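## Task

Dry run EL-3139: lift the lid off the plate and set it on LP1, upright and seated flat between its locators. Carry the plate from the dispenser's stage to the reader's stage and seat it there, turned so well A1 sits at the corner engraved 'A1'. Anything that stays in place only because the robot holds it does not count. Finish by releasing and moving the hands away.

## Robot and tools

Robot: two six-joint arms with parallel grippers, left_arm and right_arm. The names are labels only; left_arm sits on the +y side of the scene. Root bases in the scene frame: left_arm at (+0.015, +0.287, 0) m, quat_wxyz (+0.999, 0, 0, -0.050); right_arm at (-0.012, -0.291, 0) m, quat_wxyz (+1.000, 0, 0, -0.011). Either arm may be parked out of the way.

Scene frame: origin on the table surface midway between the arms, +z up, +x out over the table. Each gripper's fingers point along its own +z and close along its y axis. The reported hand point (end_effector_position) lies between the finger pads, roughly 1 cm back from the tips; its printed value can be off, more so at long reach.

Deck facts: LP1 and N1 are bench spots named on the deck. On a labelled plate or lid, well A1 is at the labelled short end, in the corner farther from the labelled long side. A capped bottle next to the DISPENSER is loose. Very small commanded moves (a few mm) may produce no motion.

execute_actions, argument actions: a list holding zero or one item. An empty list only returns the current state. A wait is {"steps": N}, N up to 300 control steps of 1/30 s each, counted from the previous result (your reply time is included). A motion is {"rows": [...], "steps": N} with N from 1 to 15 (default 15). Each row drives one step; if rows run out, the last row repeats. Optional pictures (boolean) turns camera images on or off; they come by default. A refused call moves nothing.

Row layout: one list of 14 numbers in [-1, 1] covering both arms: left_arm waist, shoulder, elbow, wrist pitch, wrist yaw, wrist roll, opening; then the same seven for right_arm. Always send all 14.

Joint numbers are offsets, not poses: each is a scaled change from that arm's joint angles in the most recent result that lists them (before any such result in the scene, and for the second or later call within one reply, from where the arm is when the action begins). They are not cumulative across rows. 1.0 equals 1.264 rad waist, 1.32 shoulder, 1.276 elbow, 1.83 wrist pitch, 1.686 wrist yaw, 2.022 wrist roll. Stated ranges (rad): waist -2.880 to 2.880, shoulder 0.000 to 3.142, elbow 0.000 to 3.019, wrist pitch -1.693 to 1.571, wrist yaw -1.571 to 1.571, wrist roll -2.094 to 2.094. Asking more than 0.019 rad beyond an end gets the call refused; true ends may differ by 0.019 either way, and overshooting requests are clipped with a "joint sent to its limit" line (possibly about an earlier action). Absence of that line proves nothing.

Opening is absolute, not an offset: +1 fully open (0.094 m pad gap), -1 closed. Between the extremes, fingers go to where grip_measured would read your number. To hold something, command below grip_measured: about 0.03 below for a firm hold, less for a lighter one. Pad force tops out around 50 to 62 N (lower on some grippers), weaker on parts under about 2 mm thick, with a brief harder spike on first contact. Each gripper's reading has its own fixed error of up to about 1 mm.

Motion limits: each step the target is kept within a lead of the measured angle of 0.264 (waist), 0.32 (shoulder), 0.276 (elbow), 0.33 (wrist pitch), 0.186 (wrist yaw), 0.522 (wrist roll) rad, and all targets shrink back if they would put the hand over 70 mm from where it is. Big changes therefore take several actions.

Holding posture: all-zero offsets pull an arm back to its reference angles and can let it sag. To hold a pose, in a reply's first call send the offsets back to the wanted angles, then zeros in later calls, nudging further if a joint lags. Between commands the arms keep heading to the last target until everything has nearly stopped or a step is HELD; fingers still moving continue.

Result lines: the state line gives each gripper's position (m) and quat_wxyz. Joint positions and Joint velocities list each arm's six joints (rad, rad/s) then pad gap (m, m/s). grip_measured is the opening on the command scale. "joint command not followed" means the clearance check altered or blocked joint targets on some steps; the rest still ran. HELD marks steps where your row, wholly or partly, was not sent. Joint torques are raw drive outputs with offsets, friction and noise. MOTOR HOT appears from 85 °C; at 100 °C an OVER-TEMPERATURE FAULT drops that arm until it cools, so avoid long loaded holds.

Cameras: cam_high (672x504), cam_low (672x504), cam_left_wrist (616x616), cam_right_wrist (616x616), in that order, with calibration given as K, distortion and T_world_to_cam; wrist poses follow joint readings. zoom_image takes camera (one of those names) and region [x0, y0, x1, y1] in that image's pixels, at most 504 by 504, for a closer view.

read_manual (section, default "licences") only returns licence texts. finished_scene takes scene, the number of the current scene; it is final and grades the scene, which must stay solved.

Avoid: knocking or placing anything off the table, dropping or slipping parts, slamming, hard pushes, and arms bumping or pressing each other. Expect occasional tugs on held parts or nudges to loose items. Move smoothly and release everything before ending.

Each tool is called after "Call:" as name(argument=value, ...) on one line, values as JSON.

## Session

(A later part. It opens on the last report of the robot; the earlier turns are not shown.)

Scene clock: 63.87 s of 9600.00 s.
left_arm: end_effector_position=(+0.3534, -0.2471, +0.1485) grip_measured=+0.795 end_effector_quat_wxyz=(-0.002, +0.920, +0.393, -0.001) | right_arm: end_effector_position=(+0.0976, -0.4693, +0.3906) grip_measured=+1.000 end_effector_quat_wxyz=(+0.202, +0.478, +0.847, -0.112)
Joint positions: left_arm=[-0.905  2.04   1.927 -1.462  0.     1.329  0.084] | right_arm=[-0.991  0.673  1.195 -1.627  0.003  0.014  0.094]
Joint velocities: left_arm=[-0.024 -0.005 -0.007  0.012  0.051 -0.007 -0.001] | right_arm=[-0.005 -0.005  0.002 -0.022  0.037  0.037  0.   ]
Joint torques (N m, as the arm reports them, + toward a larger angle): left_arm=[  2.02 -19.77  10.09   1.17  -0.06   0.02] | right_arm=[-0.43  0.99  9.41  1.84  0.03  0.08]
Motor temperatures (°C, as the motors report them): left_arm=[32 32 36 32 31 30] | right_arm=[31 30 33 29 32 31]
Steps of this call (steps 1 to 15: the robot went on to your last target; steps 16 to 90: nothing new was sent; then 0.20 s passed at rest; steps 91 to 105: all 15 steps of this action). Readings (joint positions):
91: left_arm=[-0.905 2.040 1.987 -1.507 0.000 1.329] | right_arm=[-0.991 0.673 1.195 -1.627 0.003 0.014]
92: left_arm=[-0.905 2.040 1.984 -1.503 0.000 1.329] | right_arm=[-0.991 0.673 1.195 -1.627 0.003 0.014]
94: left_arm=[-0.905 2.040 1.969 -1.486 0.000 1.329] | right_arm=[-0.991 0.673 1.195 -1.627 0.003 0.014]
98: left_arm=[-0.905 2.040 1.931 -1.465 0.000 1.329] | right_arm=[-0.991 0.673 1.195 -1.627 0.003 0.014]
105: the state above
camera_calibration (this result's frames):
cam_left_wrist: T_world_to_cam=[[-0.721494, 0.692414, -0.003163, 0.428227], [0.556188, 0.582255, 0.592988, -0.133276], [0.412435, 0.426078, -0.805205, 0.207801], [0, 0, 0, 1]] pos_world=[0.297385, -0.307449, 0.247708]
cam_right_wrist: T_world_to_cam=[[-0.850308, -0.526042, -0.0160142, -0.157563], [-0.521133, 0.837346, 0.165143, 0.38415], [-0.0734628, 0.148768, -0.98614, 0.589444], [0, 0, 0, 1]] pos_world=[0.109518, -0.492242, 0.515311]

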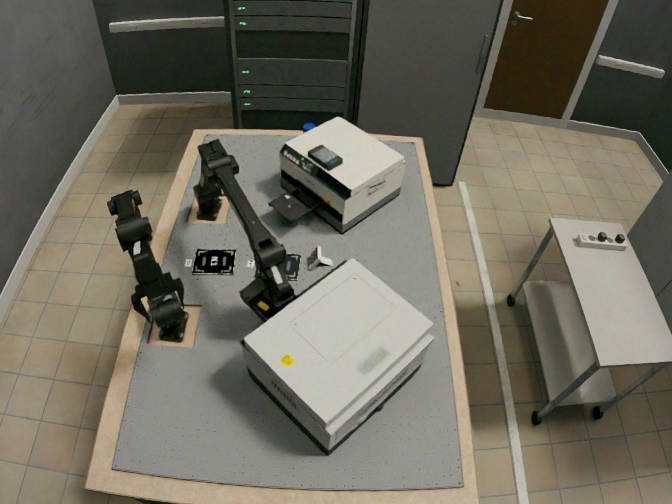

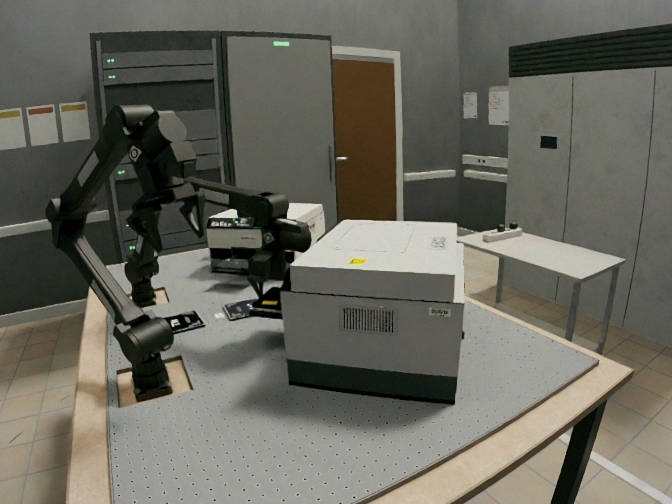

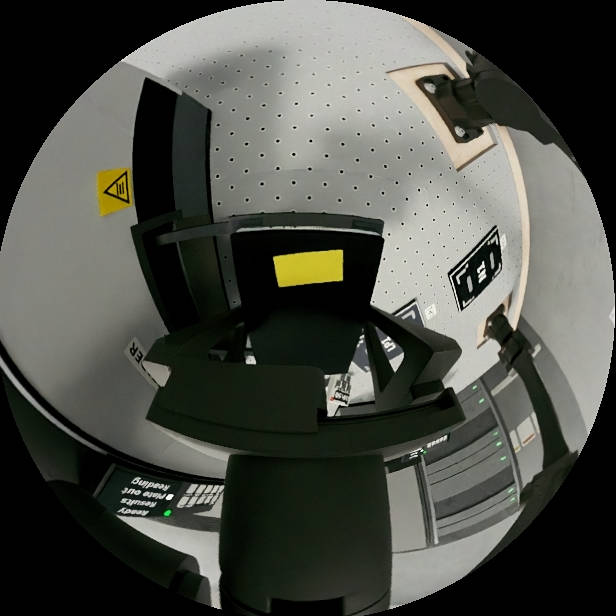

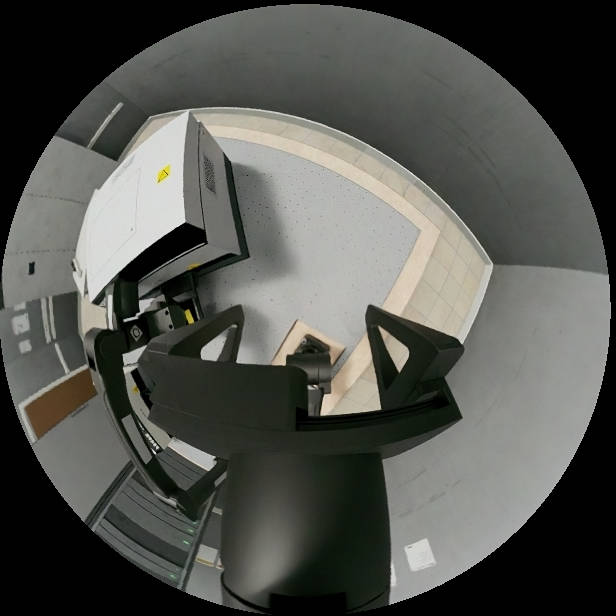

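Call:
execute_actions(actions=[{"rows":[[0,0,0,0.015,0,0,0.775,0,0,0,0,0,0,1],[0,0,-0.008,0.015,0,0,0.775,0,0,0,0,0,0,1],[0,0,-0.017,0.015,0,0,0.775,0,0,0,0,0,0,1]]}])

Call:
zoom_image(camera="cam_left_wrist", region=[200, 170, 420, 380])

Scene clock: 64.87 s of 9600.00 s.
left_arm: end_effector_position=(+0.3534, -0.2471, +0.1442) grip_measured=+0.794 end_effector_quat_wxyz=(-0.001, +0.920, +0.393, -0.000) | right_arm: end_effector_position=(+0.0976, -0.4693, +0.3906) grip_measured=+1.000 end_effector_quat_wxyz=(+0.202, +0.478, +0.847, -0.112)
Joint positions: left_arm=[-0.905  2.04   1.915 -1.448  0.     1.329  0.084] | right_arm=[-0.991  0.673  1.195 -1.627  0.003  0.014  0.094]
Joint velocities: left_arm=[-0.005 -0.005 -0.012  0.007 -0.051 -0.081 -0.   ] | right_arm=[-0.024 -0.005  0.007  0.002 -0.037 -0.066  0.   ]
Joint torques (N m, as the arm reports them, + toward a larger angle): left_arm=[  1.05 -19.51   8.64   0.94  -0.03   0.01] | right_arm=[-0.37  1.02  9.41  1.85  0.03  0.08]
Motor temperatures (°C, as the motors report them): left_arm=[32 32 36 32 31 30] | right_arm=[31 30 33 29 32 31]
Steps of this call (steps 1 to 15: the robot went on to your last target; steps 16 to 30: all 15 steps of this action). Readings (joint positions):
16: left_arm=[-0.905 2.040 1.927 -1.460 0.000 1.329] | right_arm=[-0.991 0.673 1.195 -1.627 0.003 0.014]
17: left_arm=[-0.905 2.040 1.926 -1.457 0.000 1.329] | right_arm=[-0.991 0.673 1.195 -1.627 0.003 0.014]
19: left_arm=[-0.905 2.040 1.921 -1.451 0.000 1.329] | right_arm=[-0.991 0.673 1.195 -1.627 0.003 0.014]
23: left_arm=[-0.905 2.040 1.915 -1.449 0.000 1.329] | right_arm=[-0.991 0.673 1.195 -1.627 0.003 0.014]
30: the state above
camera_calibration (this result's frames):
cam_left_wrist: T_world_to_cam=[[-0.721488, 0.692406, -0.00538629, 0.428573], [0.55546, 0.5834, 0.592544, -0.130088], [0.413423, 0.424522, -0.80552, 0.203621], [0, 0, 0, 1]] pos_world=[0.297287, -0.307294, 0.243413]
cam_right_wrist: T_world_to_cam=[[-0.850308, -0.526042, -0.0160142, -0.157563], [-0.521133, 0.837346, 0.165143, 0.38415], [-0.0734628, 0.148768, -0.98614, 0.589444], [0, 0, 0, 1]] pos_world=[0.109518, -0.492242, 0.515311]

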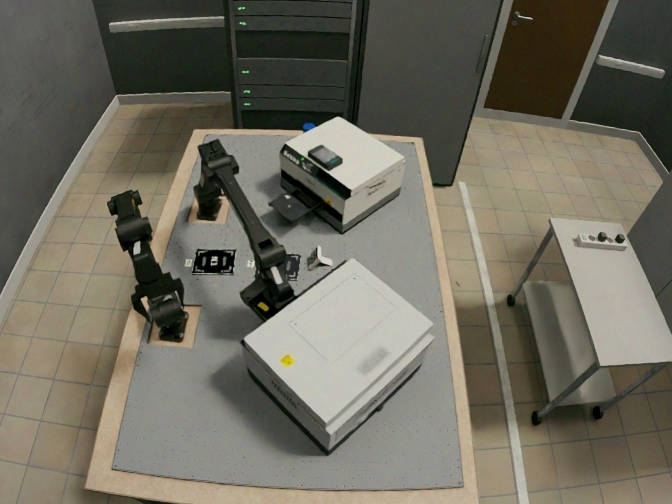

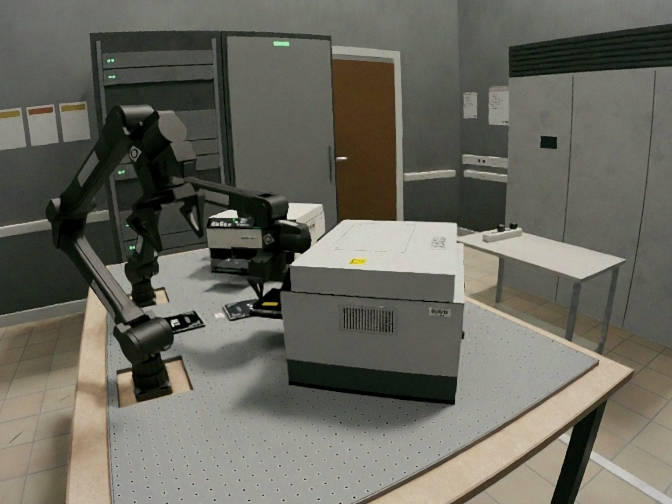

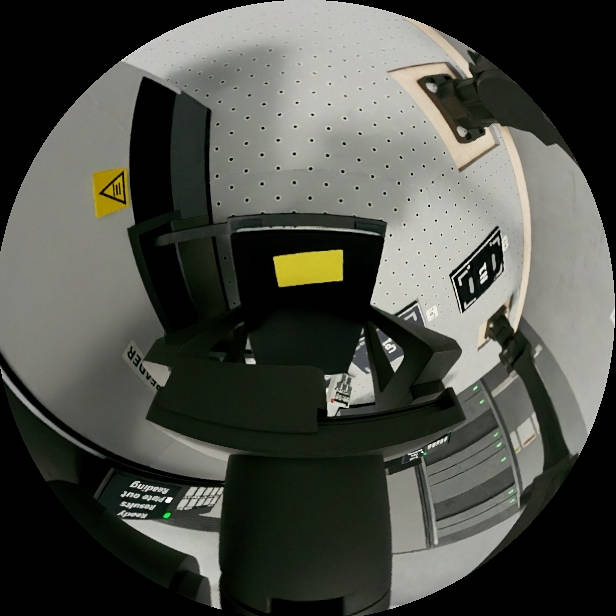

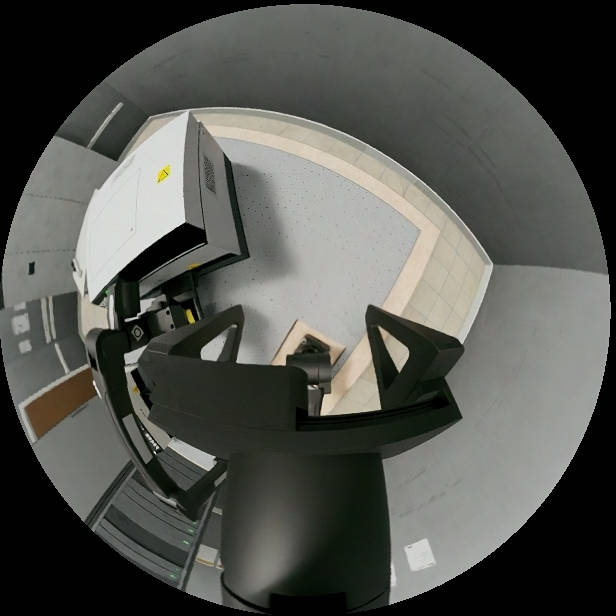

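Region (200, 170, 420, 380) of cam_left_wrist's 616x616 image, scaled by 2.291, with more detail than that image has; it fills the top 481 rows of this view, and the rest is white.

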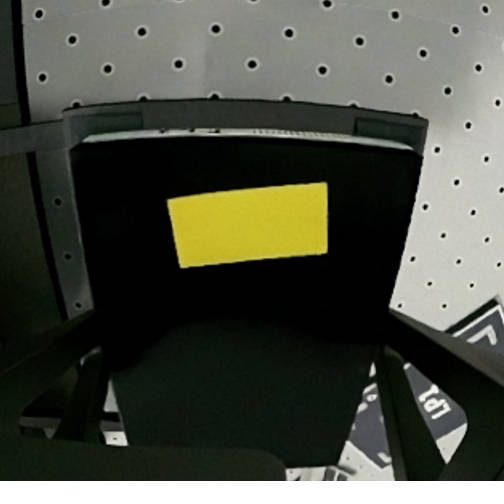

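Call:
execute_actions(actions=[{"rows":[[0,0,0,0,0,0,0.8,0,0,0,0,0,0,1],[0,0,0,0,0,0,0.81,0,0,0,0,0,0,1],[0,0,0,0,0,0,0.83,0,0,0,0,0,0,1],[0,0,0,0,0,0,0.86,0,0,0,0,0,0,1]]}])

Call:
zoom_image(camera="cam_left_wrist", region=[200, 170, 420, 380])

Call:
execute_actions(actions=[{"rows":[[0,0,0,0,0,0,0.83,0,0,0,0,0,0,1],[0,0,0,0,0,0,0.82,0,0,0,0,0,0,1],[0,0,0,0,0,0,0.815,0,0,0,0,0,0,1],[0,0,0,0,0,0,0.81,0,0,0,0,0,0,1],[0,0,0,0,0,0,0.806,0,0,0,0,0,0,1],[0,0,0,0,0,0,0.802,0,0,0,0,0,0,1]]}], pictures=false)

Scene clock: 66.43 s of 9600.00 s.
left_arm: end_effector_position=(+0.3534, -0.2471, +0.1442) grip_measured=+0.857 end_effector_quat_wxyz=(-0.001, +0.920, +0.393, -0.000) | right_arm: end_effector_position=(+0.0976, -0.4693, +0.3906) grip_measured=+1.000 end_effector_quat_wxyz=(+0.202, +0.478, +0.847, -0.112)
Joint positions: left_arm=[-0.905  2.04   1.915 -1.448  0.     1.329  0.087] | right_arm=[-0.991  0.673  1.195 -1.627  0.003  0.014  0.094]
Joint velocities: left_arm=[-0.005 -0.005  0.007  0.002  0.037  0.022 -0.   ] | right_arm=[-0.005 -0.015  0.002 -0.022  0.037  0.022  0.   ]
Joint torques (N m, as the arm reports them, + toward a larger angle): left_arm=[  1.24 -20.16   9.53   0.27  -0.08   0.  ] | right_arm=[-0.38  1.    9.41  1.84  0.03  0.08]
Motor temperatures (°C, as the motors report them): left_arm=[32 32 36 32 31 30] | right_arm=[31 30 34 29 32 31]
Steps of this call (steps 1 to 15: the robot went on to your last target; steps 16 to 32: nothing new was sent; steps 33 to 47: all 15 steps of this action). Readings (joint positions):
33: left_arm=[-0.905 2.040 1.915 -1.448 0.000 1.329] | right_arm=[-0.991 0.673 1.195 -1.627 0.003 0.014]
34: left_arm=[-0.905 2.040 1.915 -1.448 0.000 1.329] | right_arm=[-0.991 0.673 1.195 -1.627 0.003 0.014]
36: left_arm=[-0.905 2.040 1.915 -1.448 0.000 1.329] | right_arm=[-0.991 0.673 1.195 -1.627 0.003 0.014]
40: left_arm=[-0.905 2.040 1.915 -1.448 0.000 1.329] | right_arm=[-0.991 0.673 1.195 -1.627 0.003 0.014]
47: the state above
camera_calibration (this result's frames):
cam_left_wrist: T_world_to_cam=[[-0.721488, 0.692406, -0.00538629, 0.428573], [0.55546, 0.5834, 0.592544, -0.130088], [0.413423, 0.424522, -0.80552, 0.203621], [0, 0, 0, 1]] pos_world=[0.297287, -0.307294, 0.243413]
cam_right_wrist: T_world_to_cam=[[-0.850308, -0.526042, -0.0160142, -0.157563], [-0.521133, 0.837346, 0.165143, 0.38415], [-0.0734628, 0.148768, -0.98614, 0.589444], [0, 0, 0, 1]] pos_world=[0.109518, -0.492242, 0.515311]

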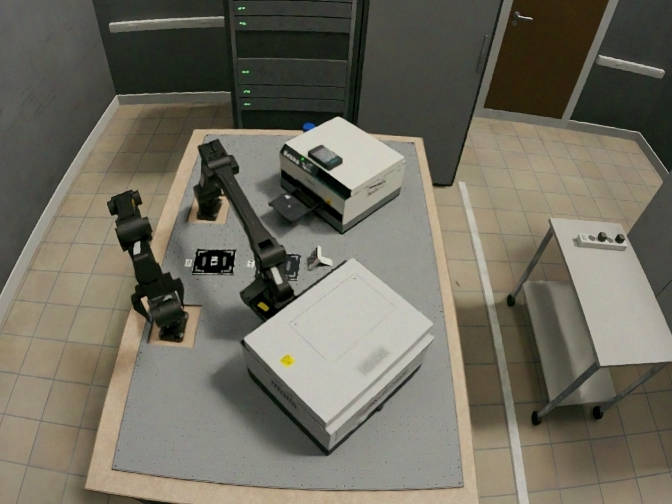

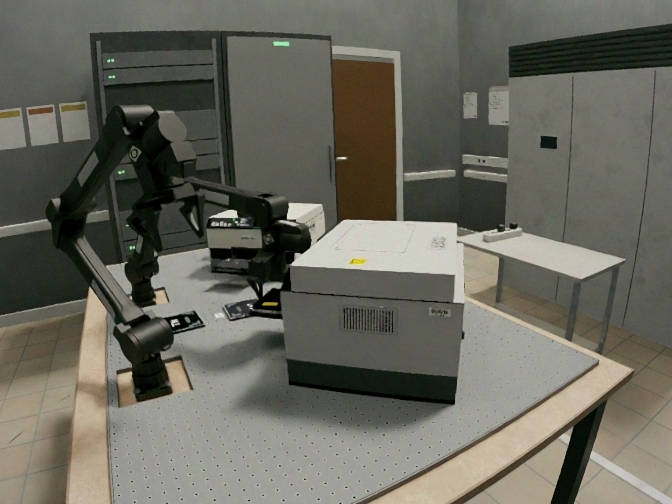

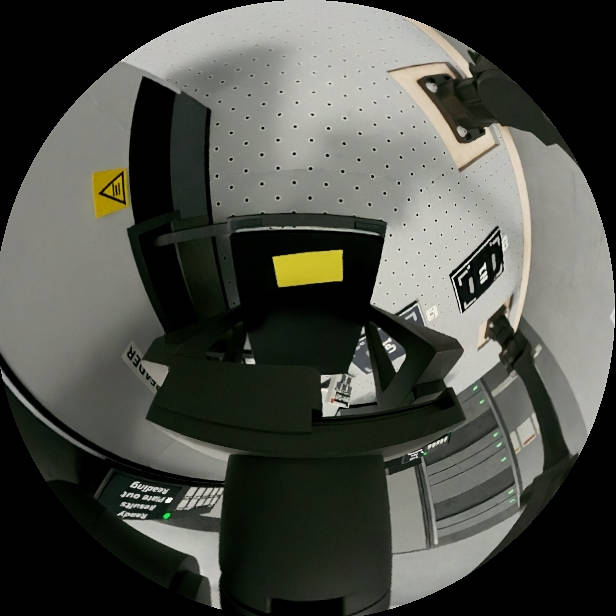

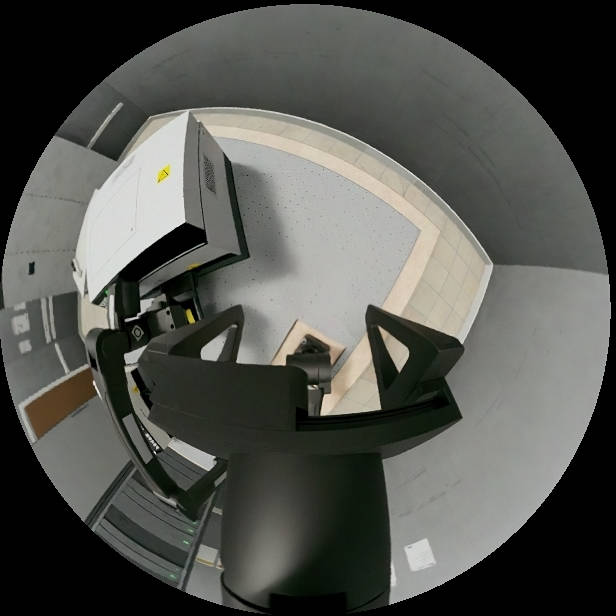

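Region (200, 170, 420, 380) of cam_left_wrist's 616x616 image, scaled by 2.291, with more detail than that image has; it fills the top 481 rows of this view, and the rest is white.

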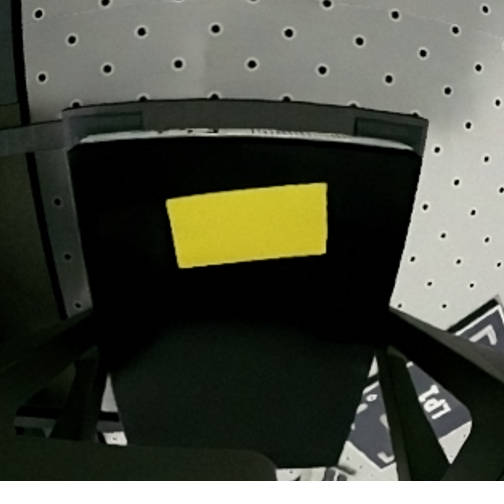

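Scene clock: 66.93 s of 9600.00 s.
left_arm: end_effector_position=(+0.3534, -0.2471, +0.1442) grip_measured=+0.812 end_effector_quat_wxyz=(-0.001, +0.920, +0.393, -0.000) | right_arm: end_effector_position=(+0.0976, -0.4693, +0.3906) grip_measured=+1.000 end_effector_quat_wxyz=(+0.202, +0.478, +0.847, -0.112)
Joint positions: left_arm=[-0.905  2.04   1.915 -1.448  0.     1.329  0.085] | right_arm=[-0.991  0.673  1.195 -1.627  0.003  0.014  0.094]
Joint velocities: left_arm=[-0.005 -0.005 -0.007 -0.022 -0.037  0.022 -0.001] | right_arm=[-0.015 -0.005 -0.007 -0.022 -0.007  0.022  0.   ]
Joint torques (N m, as the arm reports them, + toward a larger angle): left_arm=[  1.72 -19.05   9.61   0.1    0.02   0.03] | right_arm=[-0.4   1.01  9.4   1.84  0.03  0.08]
Motor temperatures (°C, as the motors report them): left_arm=[32 32 36 32 31 30] | right_arm=[31 30 34 29 32 31]
Steps of this call (steps 1 to 15: all 15 steps of this action). Readings (joint positions):
1: left_arm=[-0.905 2.040 1.915 -1.448 0.000 1.329] | right_arm=[-0.991 0.673 1.195 -1.627 0.003 0.014]
2: left_arm=[-0.905 2.040 1.915 -1.448 0.000 1.329] | right_arm=[-0.991 0.673 1.195 -1.627 0.003 0.014]
4: left_arm=[-0.905 2.040 1.915 -1.448 0.000 1.329] | right_arm=[-0.991 0.673 1.195 -1.627 0.003 0.014]
8: left_arm=[-0.905 2.040 1.915 -1.448 0.000 1.329] | right_arm=[-0.991 0.673 1.195 -1.627 0.003 0.014]
15: the state above

Call:
execute_actions(actions=[{"rows":[[0,0,0.045,-0.008,0,0,0.8,0,0,0,0,0,0,1],[0,0,0.05,-0.008,0,0,0.8,0,0,0,0,0,0,1],[0,0,0.053,-0.01,0,0,0.8,0,0,0,0,0,0,1],[0,0,0.056,-0.012,0,0,0.8,0,0,0,0,0,0,1],[0,0,0.059,-0.014,0,0,0.8,0,0,0,0,0,0,1],[0,0,0.062,-0.016,0,0,0.8,0,0,0,0,0,0,1],[0,0,0.065,-0.018,0,0,0.8,0,0,0,0,0,0,1],[0,0,0.068,-0.02,0,0,0.8,0,0,0,0,0,0,1],[0,0,0.071,-0.022,0,0,0.8,0,0,0,0,0,0,1]]}])

Call:
zoom_image(camera="cam_left_wrist", region=[200, 170, 420, 380])

Call:
zoom_image(camera="cam_low", region=[235, 270, 295, 325])

Scene clock: 68.57 s of 9600.00 s.
left_arm: end_effector_position=(+0.3551, -0.2498, +0.1563) grip_measured=+0.811 end_effector_quat_wxyz=(+0.003, +0.920, +0.393, +0.000) | right_arm: end_effector_position=(+0.0976, -0.4693, +0.3906) grip_measured=+1.000 end_effector_quat_wxyz=(+0.202, +0.478, +0.847, -0.112)
Joint positions: left_arm=[-0.905  2.04   1.947 -1.473  0.     1.329  0.085] | right_arm=[-0.991  0.673  1.195 -1.627  0.003  0.014  0.094]
Joint velocities: left_arm=[-0.005 -0.005 -0.017  0.002  0.051 -0.066 -0.   ] | right_arm=[ 0.005 -0.005 -0.002  0.002  0.022 -0.051  0.   ]
Joint torques (N m, as the arm reports them, + toward a larger angle): left_arm=[  1.83 -19.49  14.46  -0.51   0.     0.04] | right_arm=[-0.37  1.01  9.41  1.84  0.03  0.08]
Motor temperatures (°C, as the motors report them): left_arm=[32 32 36 32 31 30] | right_arm=[31 30 34 29 32 31]
Steps of this call (steps 1 to 15: the robot went on to your last target; steps 16 to 34: nothing new was sent; steps 35 to 49: all 15 steps of this action). Readings (joint positions):
35: left_arm=[-0.905 2.040 1.915 -1.448 0.000 1.329] | right_arm=[-0.991 0.673 1.195 -1.627 0.003 0.014]
36: left_arm=[-0.905 2.040 1.916 -1.448 0.000 1.329] | right_arm=[-0.991 0.673 1.195 -1.627 0.003 0.014]
38: left_arm=[-0.905 2.040 1.918 -1.451 0.000 1.329] | right_arm=[-0.991 0.673 1.195 -1.627 0.003 0.014]
42: left_arm=[-0.905 2.040 1.930 -1.463 0.000 1.329] | right_arm=[-0.991 0.673 1.195 -1.627 0.003 0.014]
49: the state above
camera_calibration (this result's frames):
cam_left_wrist: T_world_to_cam=[[-0.721451, 0.692347, -0.012797, 0.432881], [0.553038, 0.587211, 0.591043, -0.134629], [0.416722, 0.419332, -0.806538, 0.211553], [0, 0, 0, 1]] pos_world=[0.298599, -0.309359, 0.255737]
cam_right_wrist: T_world_to_cam=[[-0.850308, -0.526042, -0.0160142, -0.157563], [-0.521133, 0.837346, 0.165143, 0.38415], [-0.0734628, 0.148768, -0.98614, 0.589444], [0, 0, 0, 1]] pos_world=[0.109518, -0.492242, 0.515311]

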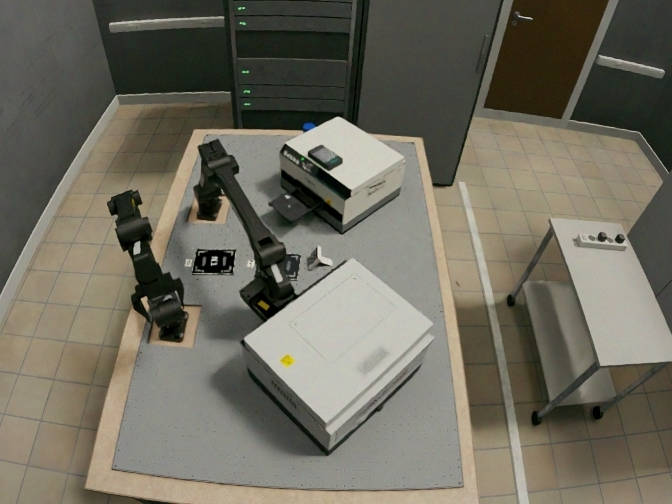

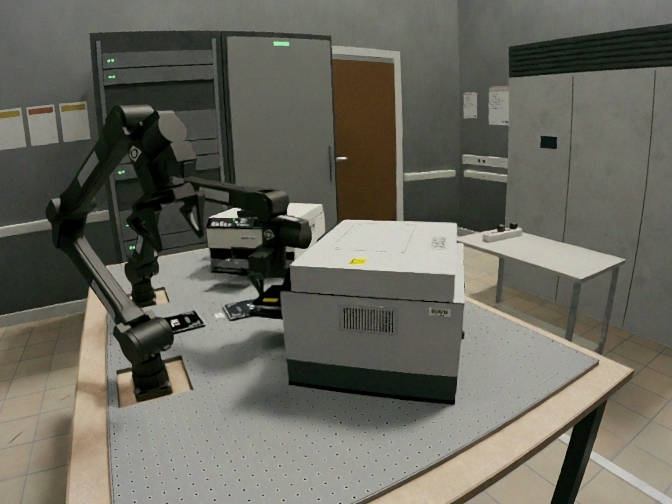

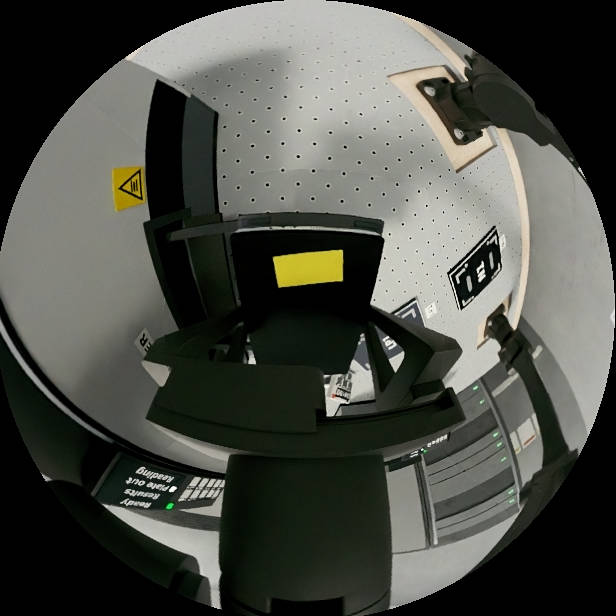

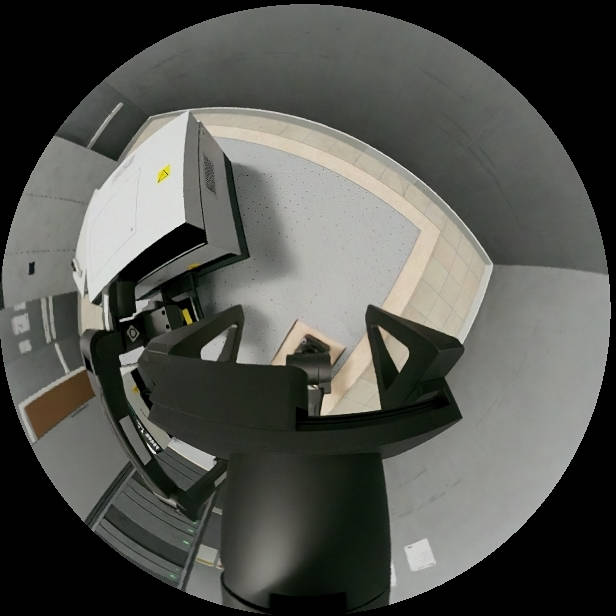

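Region (200, 170, 420, 380) of cam_left_wrist's 616x616 image, scaled by 2.291, with more detail than that image has; it fills the top 481 rows of this view, and the rest is white.

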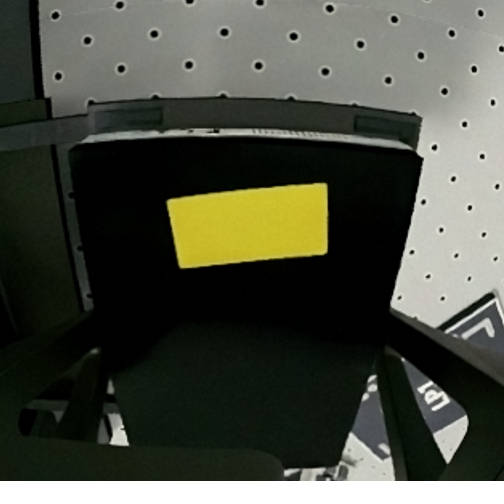

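Region (235, 270, 295, 325) of cam_low's 672x504 image, scaled by 8.400, with more detail than that image has; it fills the top 462 rows of this view, and the rest is white.

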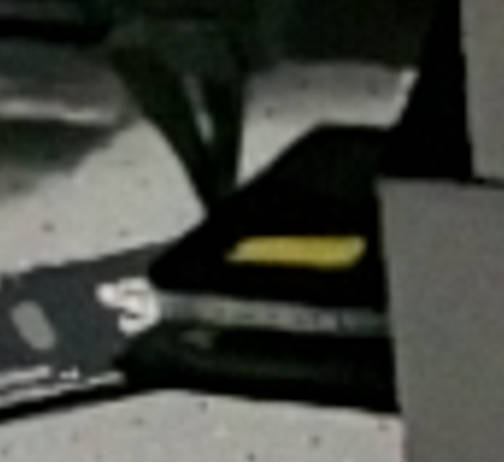

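Call:
execute_actions(actions=[{"rows":[[0,0,-0.008,0.008,0,0,0.8,0,0,0,0,0,0,1],[0,0,-0.014,0.011,0,0,0.8,0,0,0,0,0,0,1],[0,0,-0.018,0.014,0,0,0.8,0,0,0,0,0,0,1],[0,0,-0.021,0.017,0,0,0.8,0,0,0,0,0,0,1],[0,0,-0.024,0.02,0,0,0.8,0,0,0,0,0,0,1],[0,0,-0.027,0.021,0,0,0.8,0,0,0,0,0,0,1],[0,0,-0.03,0.021,0,0,0.8,0,0,0,0,0,0,1]]}])

Call:
zoom_image(camera="cam_left_wrist", region=[200, 170, 420, 380])

Scene clock: 70.20 s of 9600.00 s.
left_arm: end_effector_position=(+0.3533, -0.2469, +0.1442) grip_measured=+0.811 end_effector_quat_wxyz=(-0.002, +0.920, +0.393, -0.000) | right_arm: end_effector_position=(+0.0976, -0.4693, +0.3906) grip_measured=+1.000 end_effector_quat_wxyz=(+0.202, +0.478, +0.847, -0.112)
Joint positions: left_arm=[-0.905  2.04   1.915 -1.449  0.     1.329  0.085] | right_arm=[-0.991  0.673  1.195 -1.627  0.003  0.014  0.094]
Joint velocities: left_arm=[-0.005  0.005 -0.007 -0.032  0.007 -0.037  0.   ] | right_arm=[-0.015 -0.005  0.007 -0.007  0.007  0.007  0.   ]
Joint torques (N m, as the arm reports them, + toward a larger angle): left_arm=[  1.51 -19.83   8.97   0.88  -0.02  -0.04] | right_arm=[-0.41  0.97  9.41  1.84  0.04  0.08]
Motor temperatures (°C, as the motors report them): left_arm=[32 32 36 32 31 30] | right_arm=[31 30 34 29 32 31]
Steps of this call (steps 1 to 15: the robot went on to your last target; steps 16 to 34: nothing new was sent; steps 35 to 49: all 15 steps of this action). Readings (joint positions):
35: left_arm=[-0.905 2.040 1.947 -1.473 0.000 1.329] | right_arm=[-0.991 0.673 1.195 -1.627 0.003 0.014]
36: left_arm=[-0.905 2.040 1.944 -1.472 0.000 1.329] | right_arm=[-0.991 0.673 1.195 -1.627 0.003 0.014]
38: left_arm=[-0.905 2.040 1.936 -1.465 0.000 1.329] | right_arm=[-0.991 0.673 1.195 -1.627 0.003 0.014]
42: left_arm=[-0.905 2.040 1.916 -1.451 0.000 1.329] | right_arm=[-0.991 0.673 1.195 -1.627 0.003 0.014]
49: the state above
camera_calibration (this result's frames):
cam_left_wrist: T_world_to_cam=[[-0.721491, 0.69241, -0.00427465, 0.428141], [0.555824, 0.582827, 0.592767, -0.130445], [0.412929, 0.4253, -0.805363, 0.203928], [0, 0, 0, 1]] pos_world=[0.297197, -0.307153, 0.24339]
cam_right_wrist: T_world_to_cam=[[-0.850308, -0.526042, -0.0160142, -0.157563], [-0.521133, 0.837346, 0.165143, 0.38415], [-0.0734628, 0.148768, -0.98614, 0.589444], [0, 0, 0, 1]] pos_world=[0.109518, -0.492242, 0.515311]

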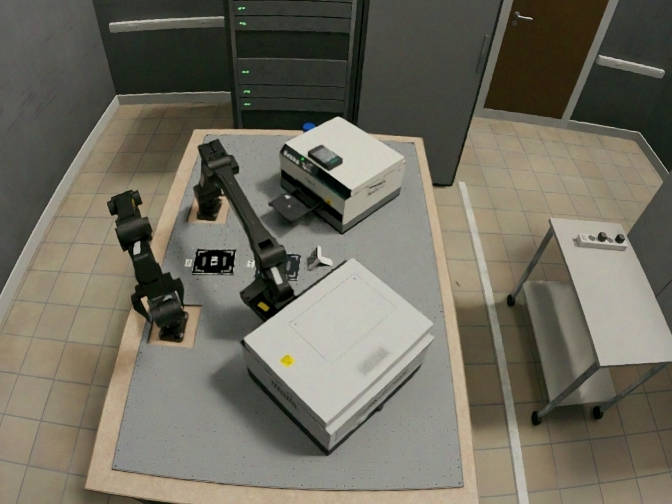

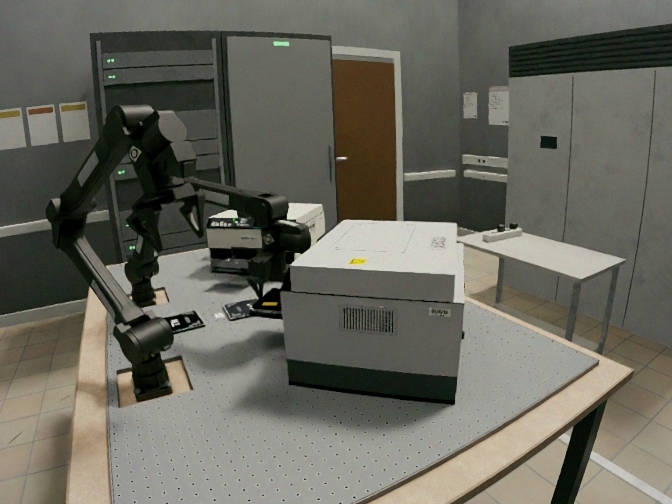

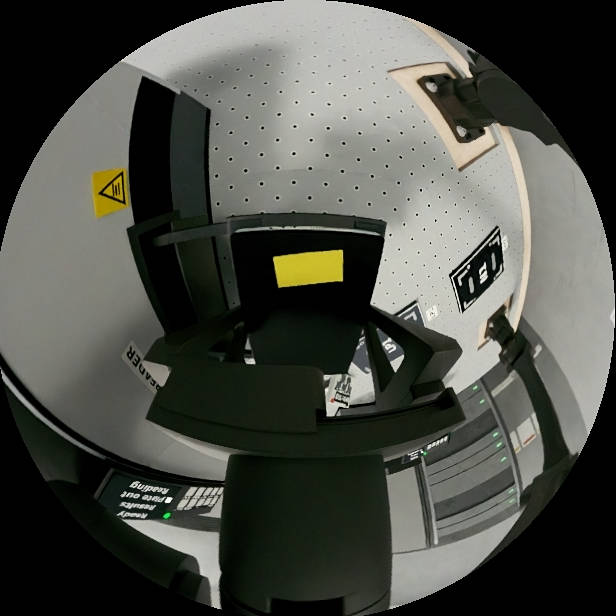

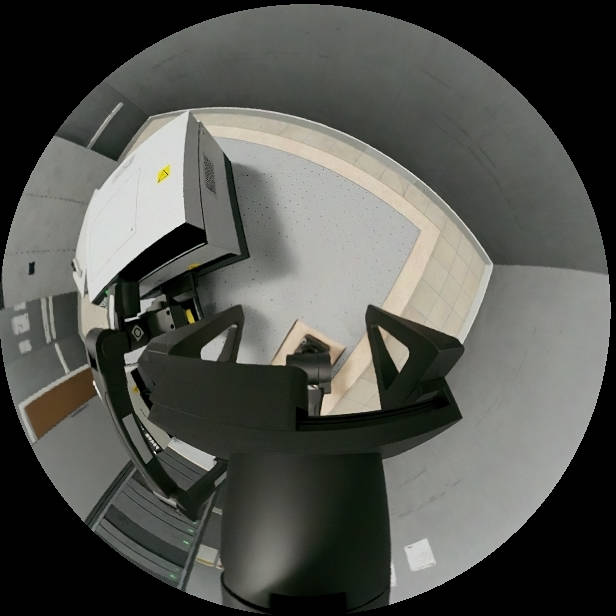

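Region (200, 170, 420, 380) of cam_left_wrist's 616x616 image, scaled by 2.291, with more detail than that image has; it fills the top 481 rows of this view, and the rest is white.

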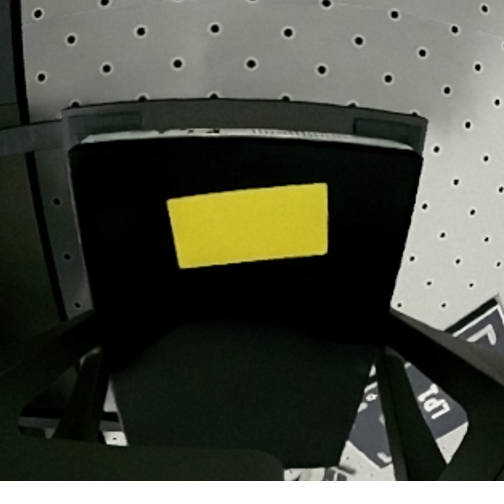

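Open, raise ~3 mm. Also bring the right camera to view from the side.

Call:
execute_actions(actions=[{"rows":[[0,0,0,0,0,0,0.9,0,0,0,0,0,0,1]],"steps":10}], pictures=false)

Call:
execute_actions(actions=[{"rows":[[0,0,0.053,-0.01,0,0,0.9,0,0,0,0,0,0,1]]}], pictures=false)

Call:
execute_actions(actions=[{"rows":[[0,0,0,0,0,0,0.85,0,0,0,0,0,0,1],[0,0,0,0,0,0,0.83,0,0,0,0,0,0,1],[0,0,0,0,0,0,0.82,0,0,0,0,0,0,1],[0,0,0,0,0,0,0.815,0,0,0,0,0,0,1],[0,0,0,0,0,0,0.81,0,0,0,0,0,0,1],[0,0,0,0,0,0,0.806,0,0,0,0,0,0,1],[0,0,0,0,0,0,0.8,0,0,0,0,0,0,1]]}], pictures=false)

Scene clock: 71.73 s of 9600.00 s.
left_arm: end_effector_position=(+0.3533, -0.2469, +0.1442) grip_measured=+0.897 end_effector_quat_wxyz=(-0.002, +0.920, +0.393, -0.000) | right_arm: end_effector_position=(+0.0976, -0.4693, +0.3906) grip_measured=+1.000 end_effector_quat_wxyz=(+0.202, +0.478, +0.847, -0.112)
Joint positions: left_arm=[-0.905  2.04   1.915 -1.449  0.     1.329  0.089] | right_arm=[-0.991  0.673  1.195 -1.627  0.003  0.014  0.094]
Joint velocities: left_arm=[-0.005 -0.015 -0.007  0.002 -0.081 -0.066  0.   ] | right_arm=[-0.005 -0.005 -0.012 -0.027 -0.022 -0.037  0.   ]
Joint torques (N m, as the arm reports them, + toward a larger angle): left_arm=[  1.6  -20.33   9.51   0.22  -0.07  -0.01] | right_arm=[-0.41  0.98  9.4   1.84  0.04  0.08]
Motor temperatures (°C, as the motors report them): left_arm=[32 32 36 32 31 30] | right_arm=[31 30 34 29 32 31]
Steps of this call (steps 1 to 15: the robot went on to your last target; steps 16 to 36: nothing new was sent; steps 37 to 46: all 10 steps of this action). Readings (joint positions):
37: left_arm=[-0.905 2.040 1.915 -1.449 0.000 1.329] | right_arm=[-0.991 0.673 1.195 -1.627 0.003 0.014]
38: left_arm=[-0.905 2.040 1.915 -1.449 0.000 1.329] | right_arm=[-0.991 0.673 1.195 -1.627 0.003 0.014]
40: left_arm=[-0.905 2.040 1.915 -1.449 0.000 1.329] | right_arm=[-0.991 0.673 1.195 -1.627 0.003 0.014]
44: left_arm=[-0.905 2.040 1.915 -1.449 0.000 1.329] | right_arm=[-0.991 0.673 1.195 -1.627 0.003 0.014]
46: the state above

Scene clock: 72.23 s of 9600.00 s.
left_arm: end_effector_position=(+0.3543, -0.2485, +0.1478) grip_measured=+0.897 end_effector_quat_wxyz=(+0.001, +0.920, +0.393, -0.000) | right_arm: end_effector_position=(+0.0976, -0.4693, +0.3906) grip_measured=+1.000 end_effector_quat_wxyz=(+0.202, +0.478, +0.847, -0.112)
Joint positions: left_arm=[-0.905  2.04   1.925 -1.453  0.     1.329  0.089] | right_arm=[-0.991  0.673  1.195 -1.627  0.003  0.014  0.094]
Joint velocities: left_arm=[ 0.005 -0.015 -0.007 -0.022  0.051  0.022 -0.   ] | right_arm=[ 0.015  0.005 -0.017 -0.017 -0.007  0.037  0.   ]
Joint torques (N m, as the arm reports them, + toward a larger angle): left_arm=[  1.18 -19.99  14.23  -0.38  -0.07   0.03] | right_arm=[-0.42  1.    9.41  1.84  0.03  0.08]
Motor temperatures (°C, as the motors report them): left_arm=[32 32 36 32 31 30] | right_arm=[31 30 34 29 32 31]
Steps of this call (steps 1 to 15: all 15 steps of this action). Readings (joint positions):
1: left_arm=[-0.905 2.040 1.916 -1.450 0.000 1.329] | right_arm=[-0.991 0.673 1.195 -1.627 0.003 0.014]
2: left_arm=[-0.905 2.040 1.918 -1.451 0.000 1.329] | right_arm=[-0.991 0.673 1.195 -1.627 0.003 0.014]
4: left_arm=[-0.905 2.040 1.921 -1.452 0.000 1.329] | right_arm=[-0.991 0.673 1.195 -1.627 0.003 0.014]
8: left_arm=[-0.905 2.040 1.925 -1.453 0.000 1.329] | right_arm=[-0.991 0.673 1.195 -1.627 0.003 0.014]
15: the state above

Scene clock: 72.73 s of 9600.00 s.
left_arm: end_effector_position=(+0.3541, -0.2483, +0.1478) grip_measured=+0.810 end_effector_quat_wxyz=(+0.001, +0.920, +0.393, -0.000) | right_arm: end_effector_position=(+0.0976, -0.4693, +0.3906) grip_measured=+1.000 end_effector_quat_wxyz=(+0.202, +0.478, +0.847, -0.112)
Joint positions: left_arm=[-0.905  2.04   1.925 -1.454  0.001  1.329  0.085] | right_arm=[-0.991  0.673  1.195 -1.627  0.003  0.014  0.094]
Joint velocities: left_arm=[-0.005 -0.005 -0.002 -0.027 -0.037 -0.081  0.001] | right_arm=[-0.005  0.005 -0.012  0.002 -0.022  0.022  0.   ]
Joint torques (N m, as the arm reports them, + toward a larger angle): left_arm=[  2.15 -19.96   9.59   0.32  -0.11   0.  ] | right_arm=[-0.41  1.02  9.41  1.85  0.03  0.08]
Motor temperatures (°C, as the motors report them): left_arm=[32 32 36 32 31 30] | right_arm=[31 30 34 29 32 31]
Steps of this call (steps 1 to 15: all 15 steps of this action). Readings (joint positions):
1: left_arm=[-0.905 2.040 1.925 -1.453 0.000 1.329] | right_arm=[-0.991 0.673 1.195 -1.627 0.003 0.014]
2: left_arm=[-0.905 2.040 1.925 -1.453 0.000 1.329] | right_arm=[-0.991 0.673 1.195 -1.627 0.003 0.014]
4: left_arm=[-0.905 2.040 1.925 -1.454 0.001 1.329] | right_arm=[-0.991 0.673 1.195 -1.627 0.003 0.014]
8: left_arm=[-0.905 2.040 1.925 -1.454 0.001 1.329] | right_arm=[-0.991 0.673 1.195 -1.627 0.003 0.014]
15: the state above

Call:
execute_actions(actions=[{"rows":[[0,0,0.045,-0.01,0,0,0.797,0,0,0,0,0,0,1],[0,0,0.05,-0.012,0,0,0.797,0,0,0,0,0,0,1],[0,0,0.053,-0.014,0,0,0.797,0,0,0,0,0,0,1],[0,0,0.056,-0.016,0,0,0.797,0,0,0,0,0,0,1],[0,0,0.059,-0.018,0,0,0.797,0,0,0,0,0,0,1],[0,0,0.062,-0.02,0,0,0.797,0,0,0,0,0,0,1],[0,0,0.065,-0.022,0,0,0.797,0,0,0,0,0,0,1],[0,0,0.068,-0.024,0,0,0.797,0,0,0,0,0,0,1],[0,0,0.071,-0.026,0,0,0.797,0,0,0,0,0,0,1]]}])

Call:
zoom_image(camera="cam_left_wrist", region=[200, 170, 420, 380])

Call:
zoom_image(camera="cam_low", region=[235, 270, 295, 325])

Scene clock: 74.23 s of 9600.00 s.
left_arm: end_effector_position=(+0.3550, -0.2498, +0.1607) grip_measured=+0.808 end_effector_quat_wxyz=(+0.002, +0.920, +0.393, -0.000) | right_arm: end_effector_position=(+0.0976, -0.4693, +0.3906) grip_measured=+1.000 end_effector_quat_wxyz=(+0.202, +0.478, +0.847, -0.112)
Joint positions: left_arm=[-0.905  2.04   1.959 -1.486  0.001  1.329  0.085] | right_arm=[-0.991  0.673  1.195 -1.627  0.003  0.014  0.094]
Joint velocities: left_arm=[-0.015 -0.005 -0.002 -0.012 -0.007 -0.022 -0.001] | right_arm=[-0.005 -0.005  0.002 -0.012  0.007  0.007  0.   ]
Joint torques (N m, as the arm reports them, + toward a larger angle): left_arm=[  1.45 -20.24  14.24  -0.16  -0.06   0.02] | right_arm=[-0.41  1.01  9.41  1.84  0.03  0.08]
Motor temperatures (°C, as the motors report them): left_arm=[32 32 36 32 31 30] | right_arm=[31 30 34 29 32 31]
Steps of this call (steps 1 to 15: the robot went on to your last target; steps 16 to 30: nothing new was sent; steps 31 to 45: all 15 steps of this action). Readings (joint positions):
31: left_arm=[-0.905 2.040 1.925 -1.456 0.001 1.329] | right_arm=[-0.991 0.673 1.195 -1.627 0.003 0.014]
32: left_arm=[-0.905 2.040 1.925 -1.457 0.001 1.329] | right_arm=[-0.991 0.673 1.195 -1.627 0.003 0.014]
34: left_arm=[-0.905 2.040 1.928 -1.462 0.001 1.329] | right_arm=[-0.991 0.673 1.195 -1.627 0.003 0.014]
38: left_arm=[-0.905 2.040 1.941 -1.476 0.001 1.329] | right_arm=[-0.991 0.673 1.195 -1.627 0.003 0.014]
45: the state above
camera_calibration (this result's frames):
cam_left_wrist: T_world_to_cam=[[-0.721466, 0.692365, -0.0108537, 0.432531], [0.553834, 0.586379, 0.591124, -0.137672], [0.415638, 0.420464, -0.806508, 0.215753], [0, 0, 0, 1]] pos_world=[0.298629, -0.309458, 0.260082]
cam_right_wrist: T_world_to_cam=[[-0.850308, -0.526042, -0.0160142, -0.157563], [-0.521133, 0.837346, 0.165143, 0.38415], [-0.0734628, 0.148768, -0.98614, 0.589444], [0, 0, 0, 1]] pos_world=[0.109518, -0.492242, 0.515311]

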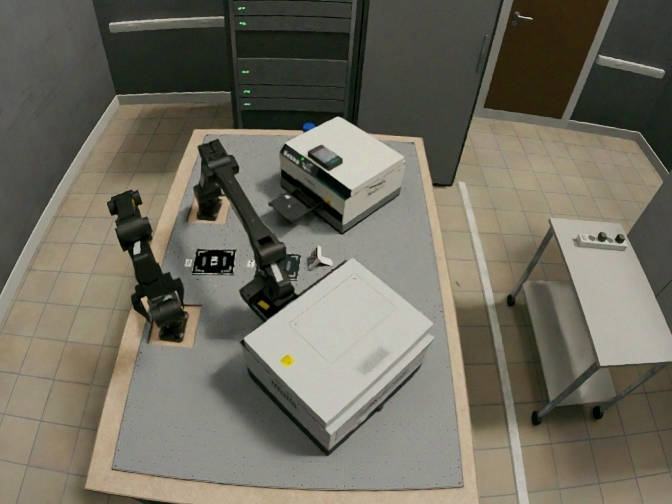

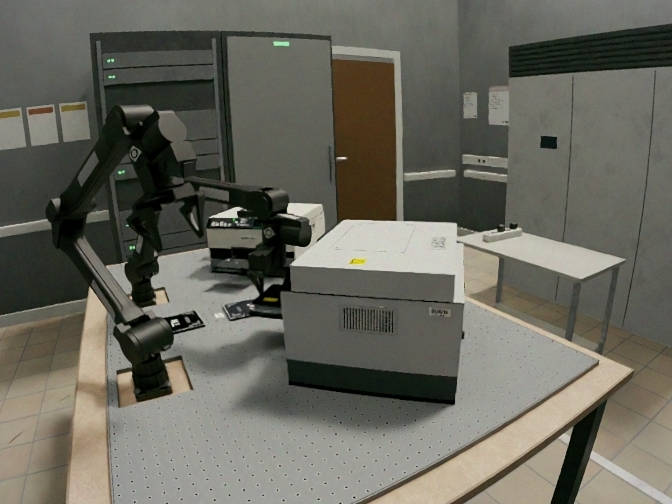

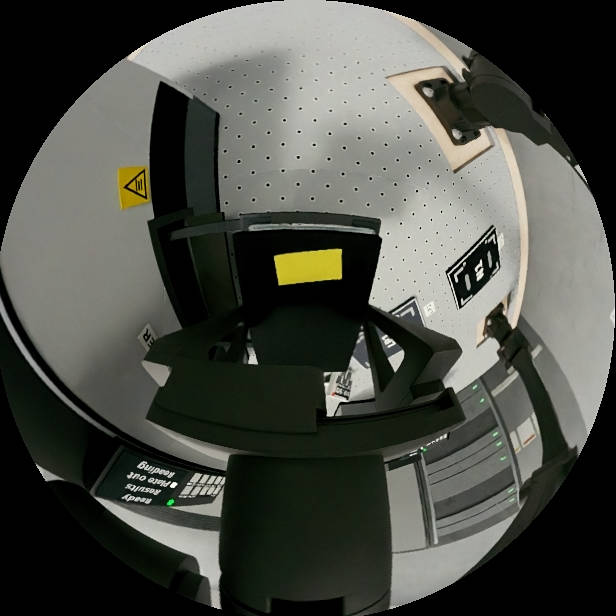

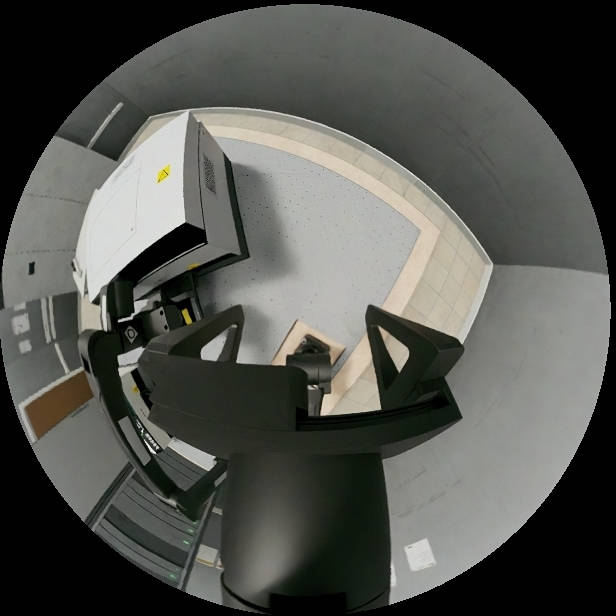

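Region (200, 170, 420, 380) of cam_left_wrist's 616x616 image, scaled by 2.291, with more detail than that image has; it fills the top 481 rows of this view, and the rest is white.

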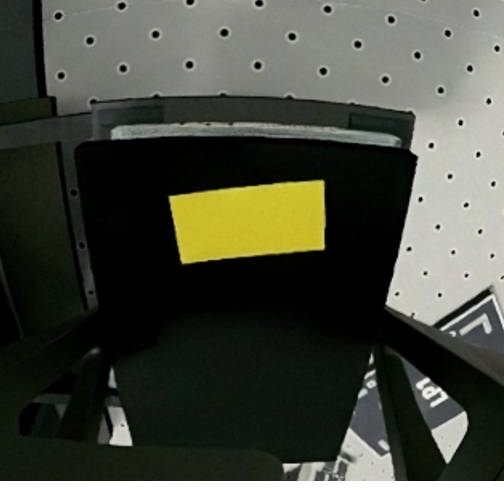

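Region (235, 270, 295, 325) of cam_low's 672x504 image, scaled by 8.400, with more detail than that image has; it fills the top 462 rows of this view, and the rest is white.

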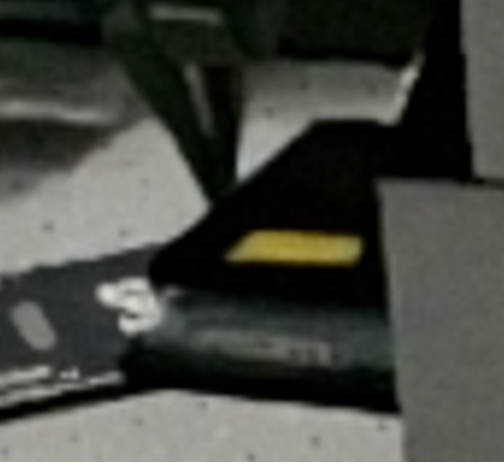

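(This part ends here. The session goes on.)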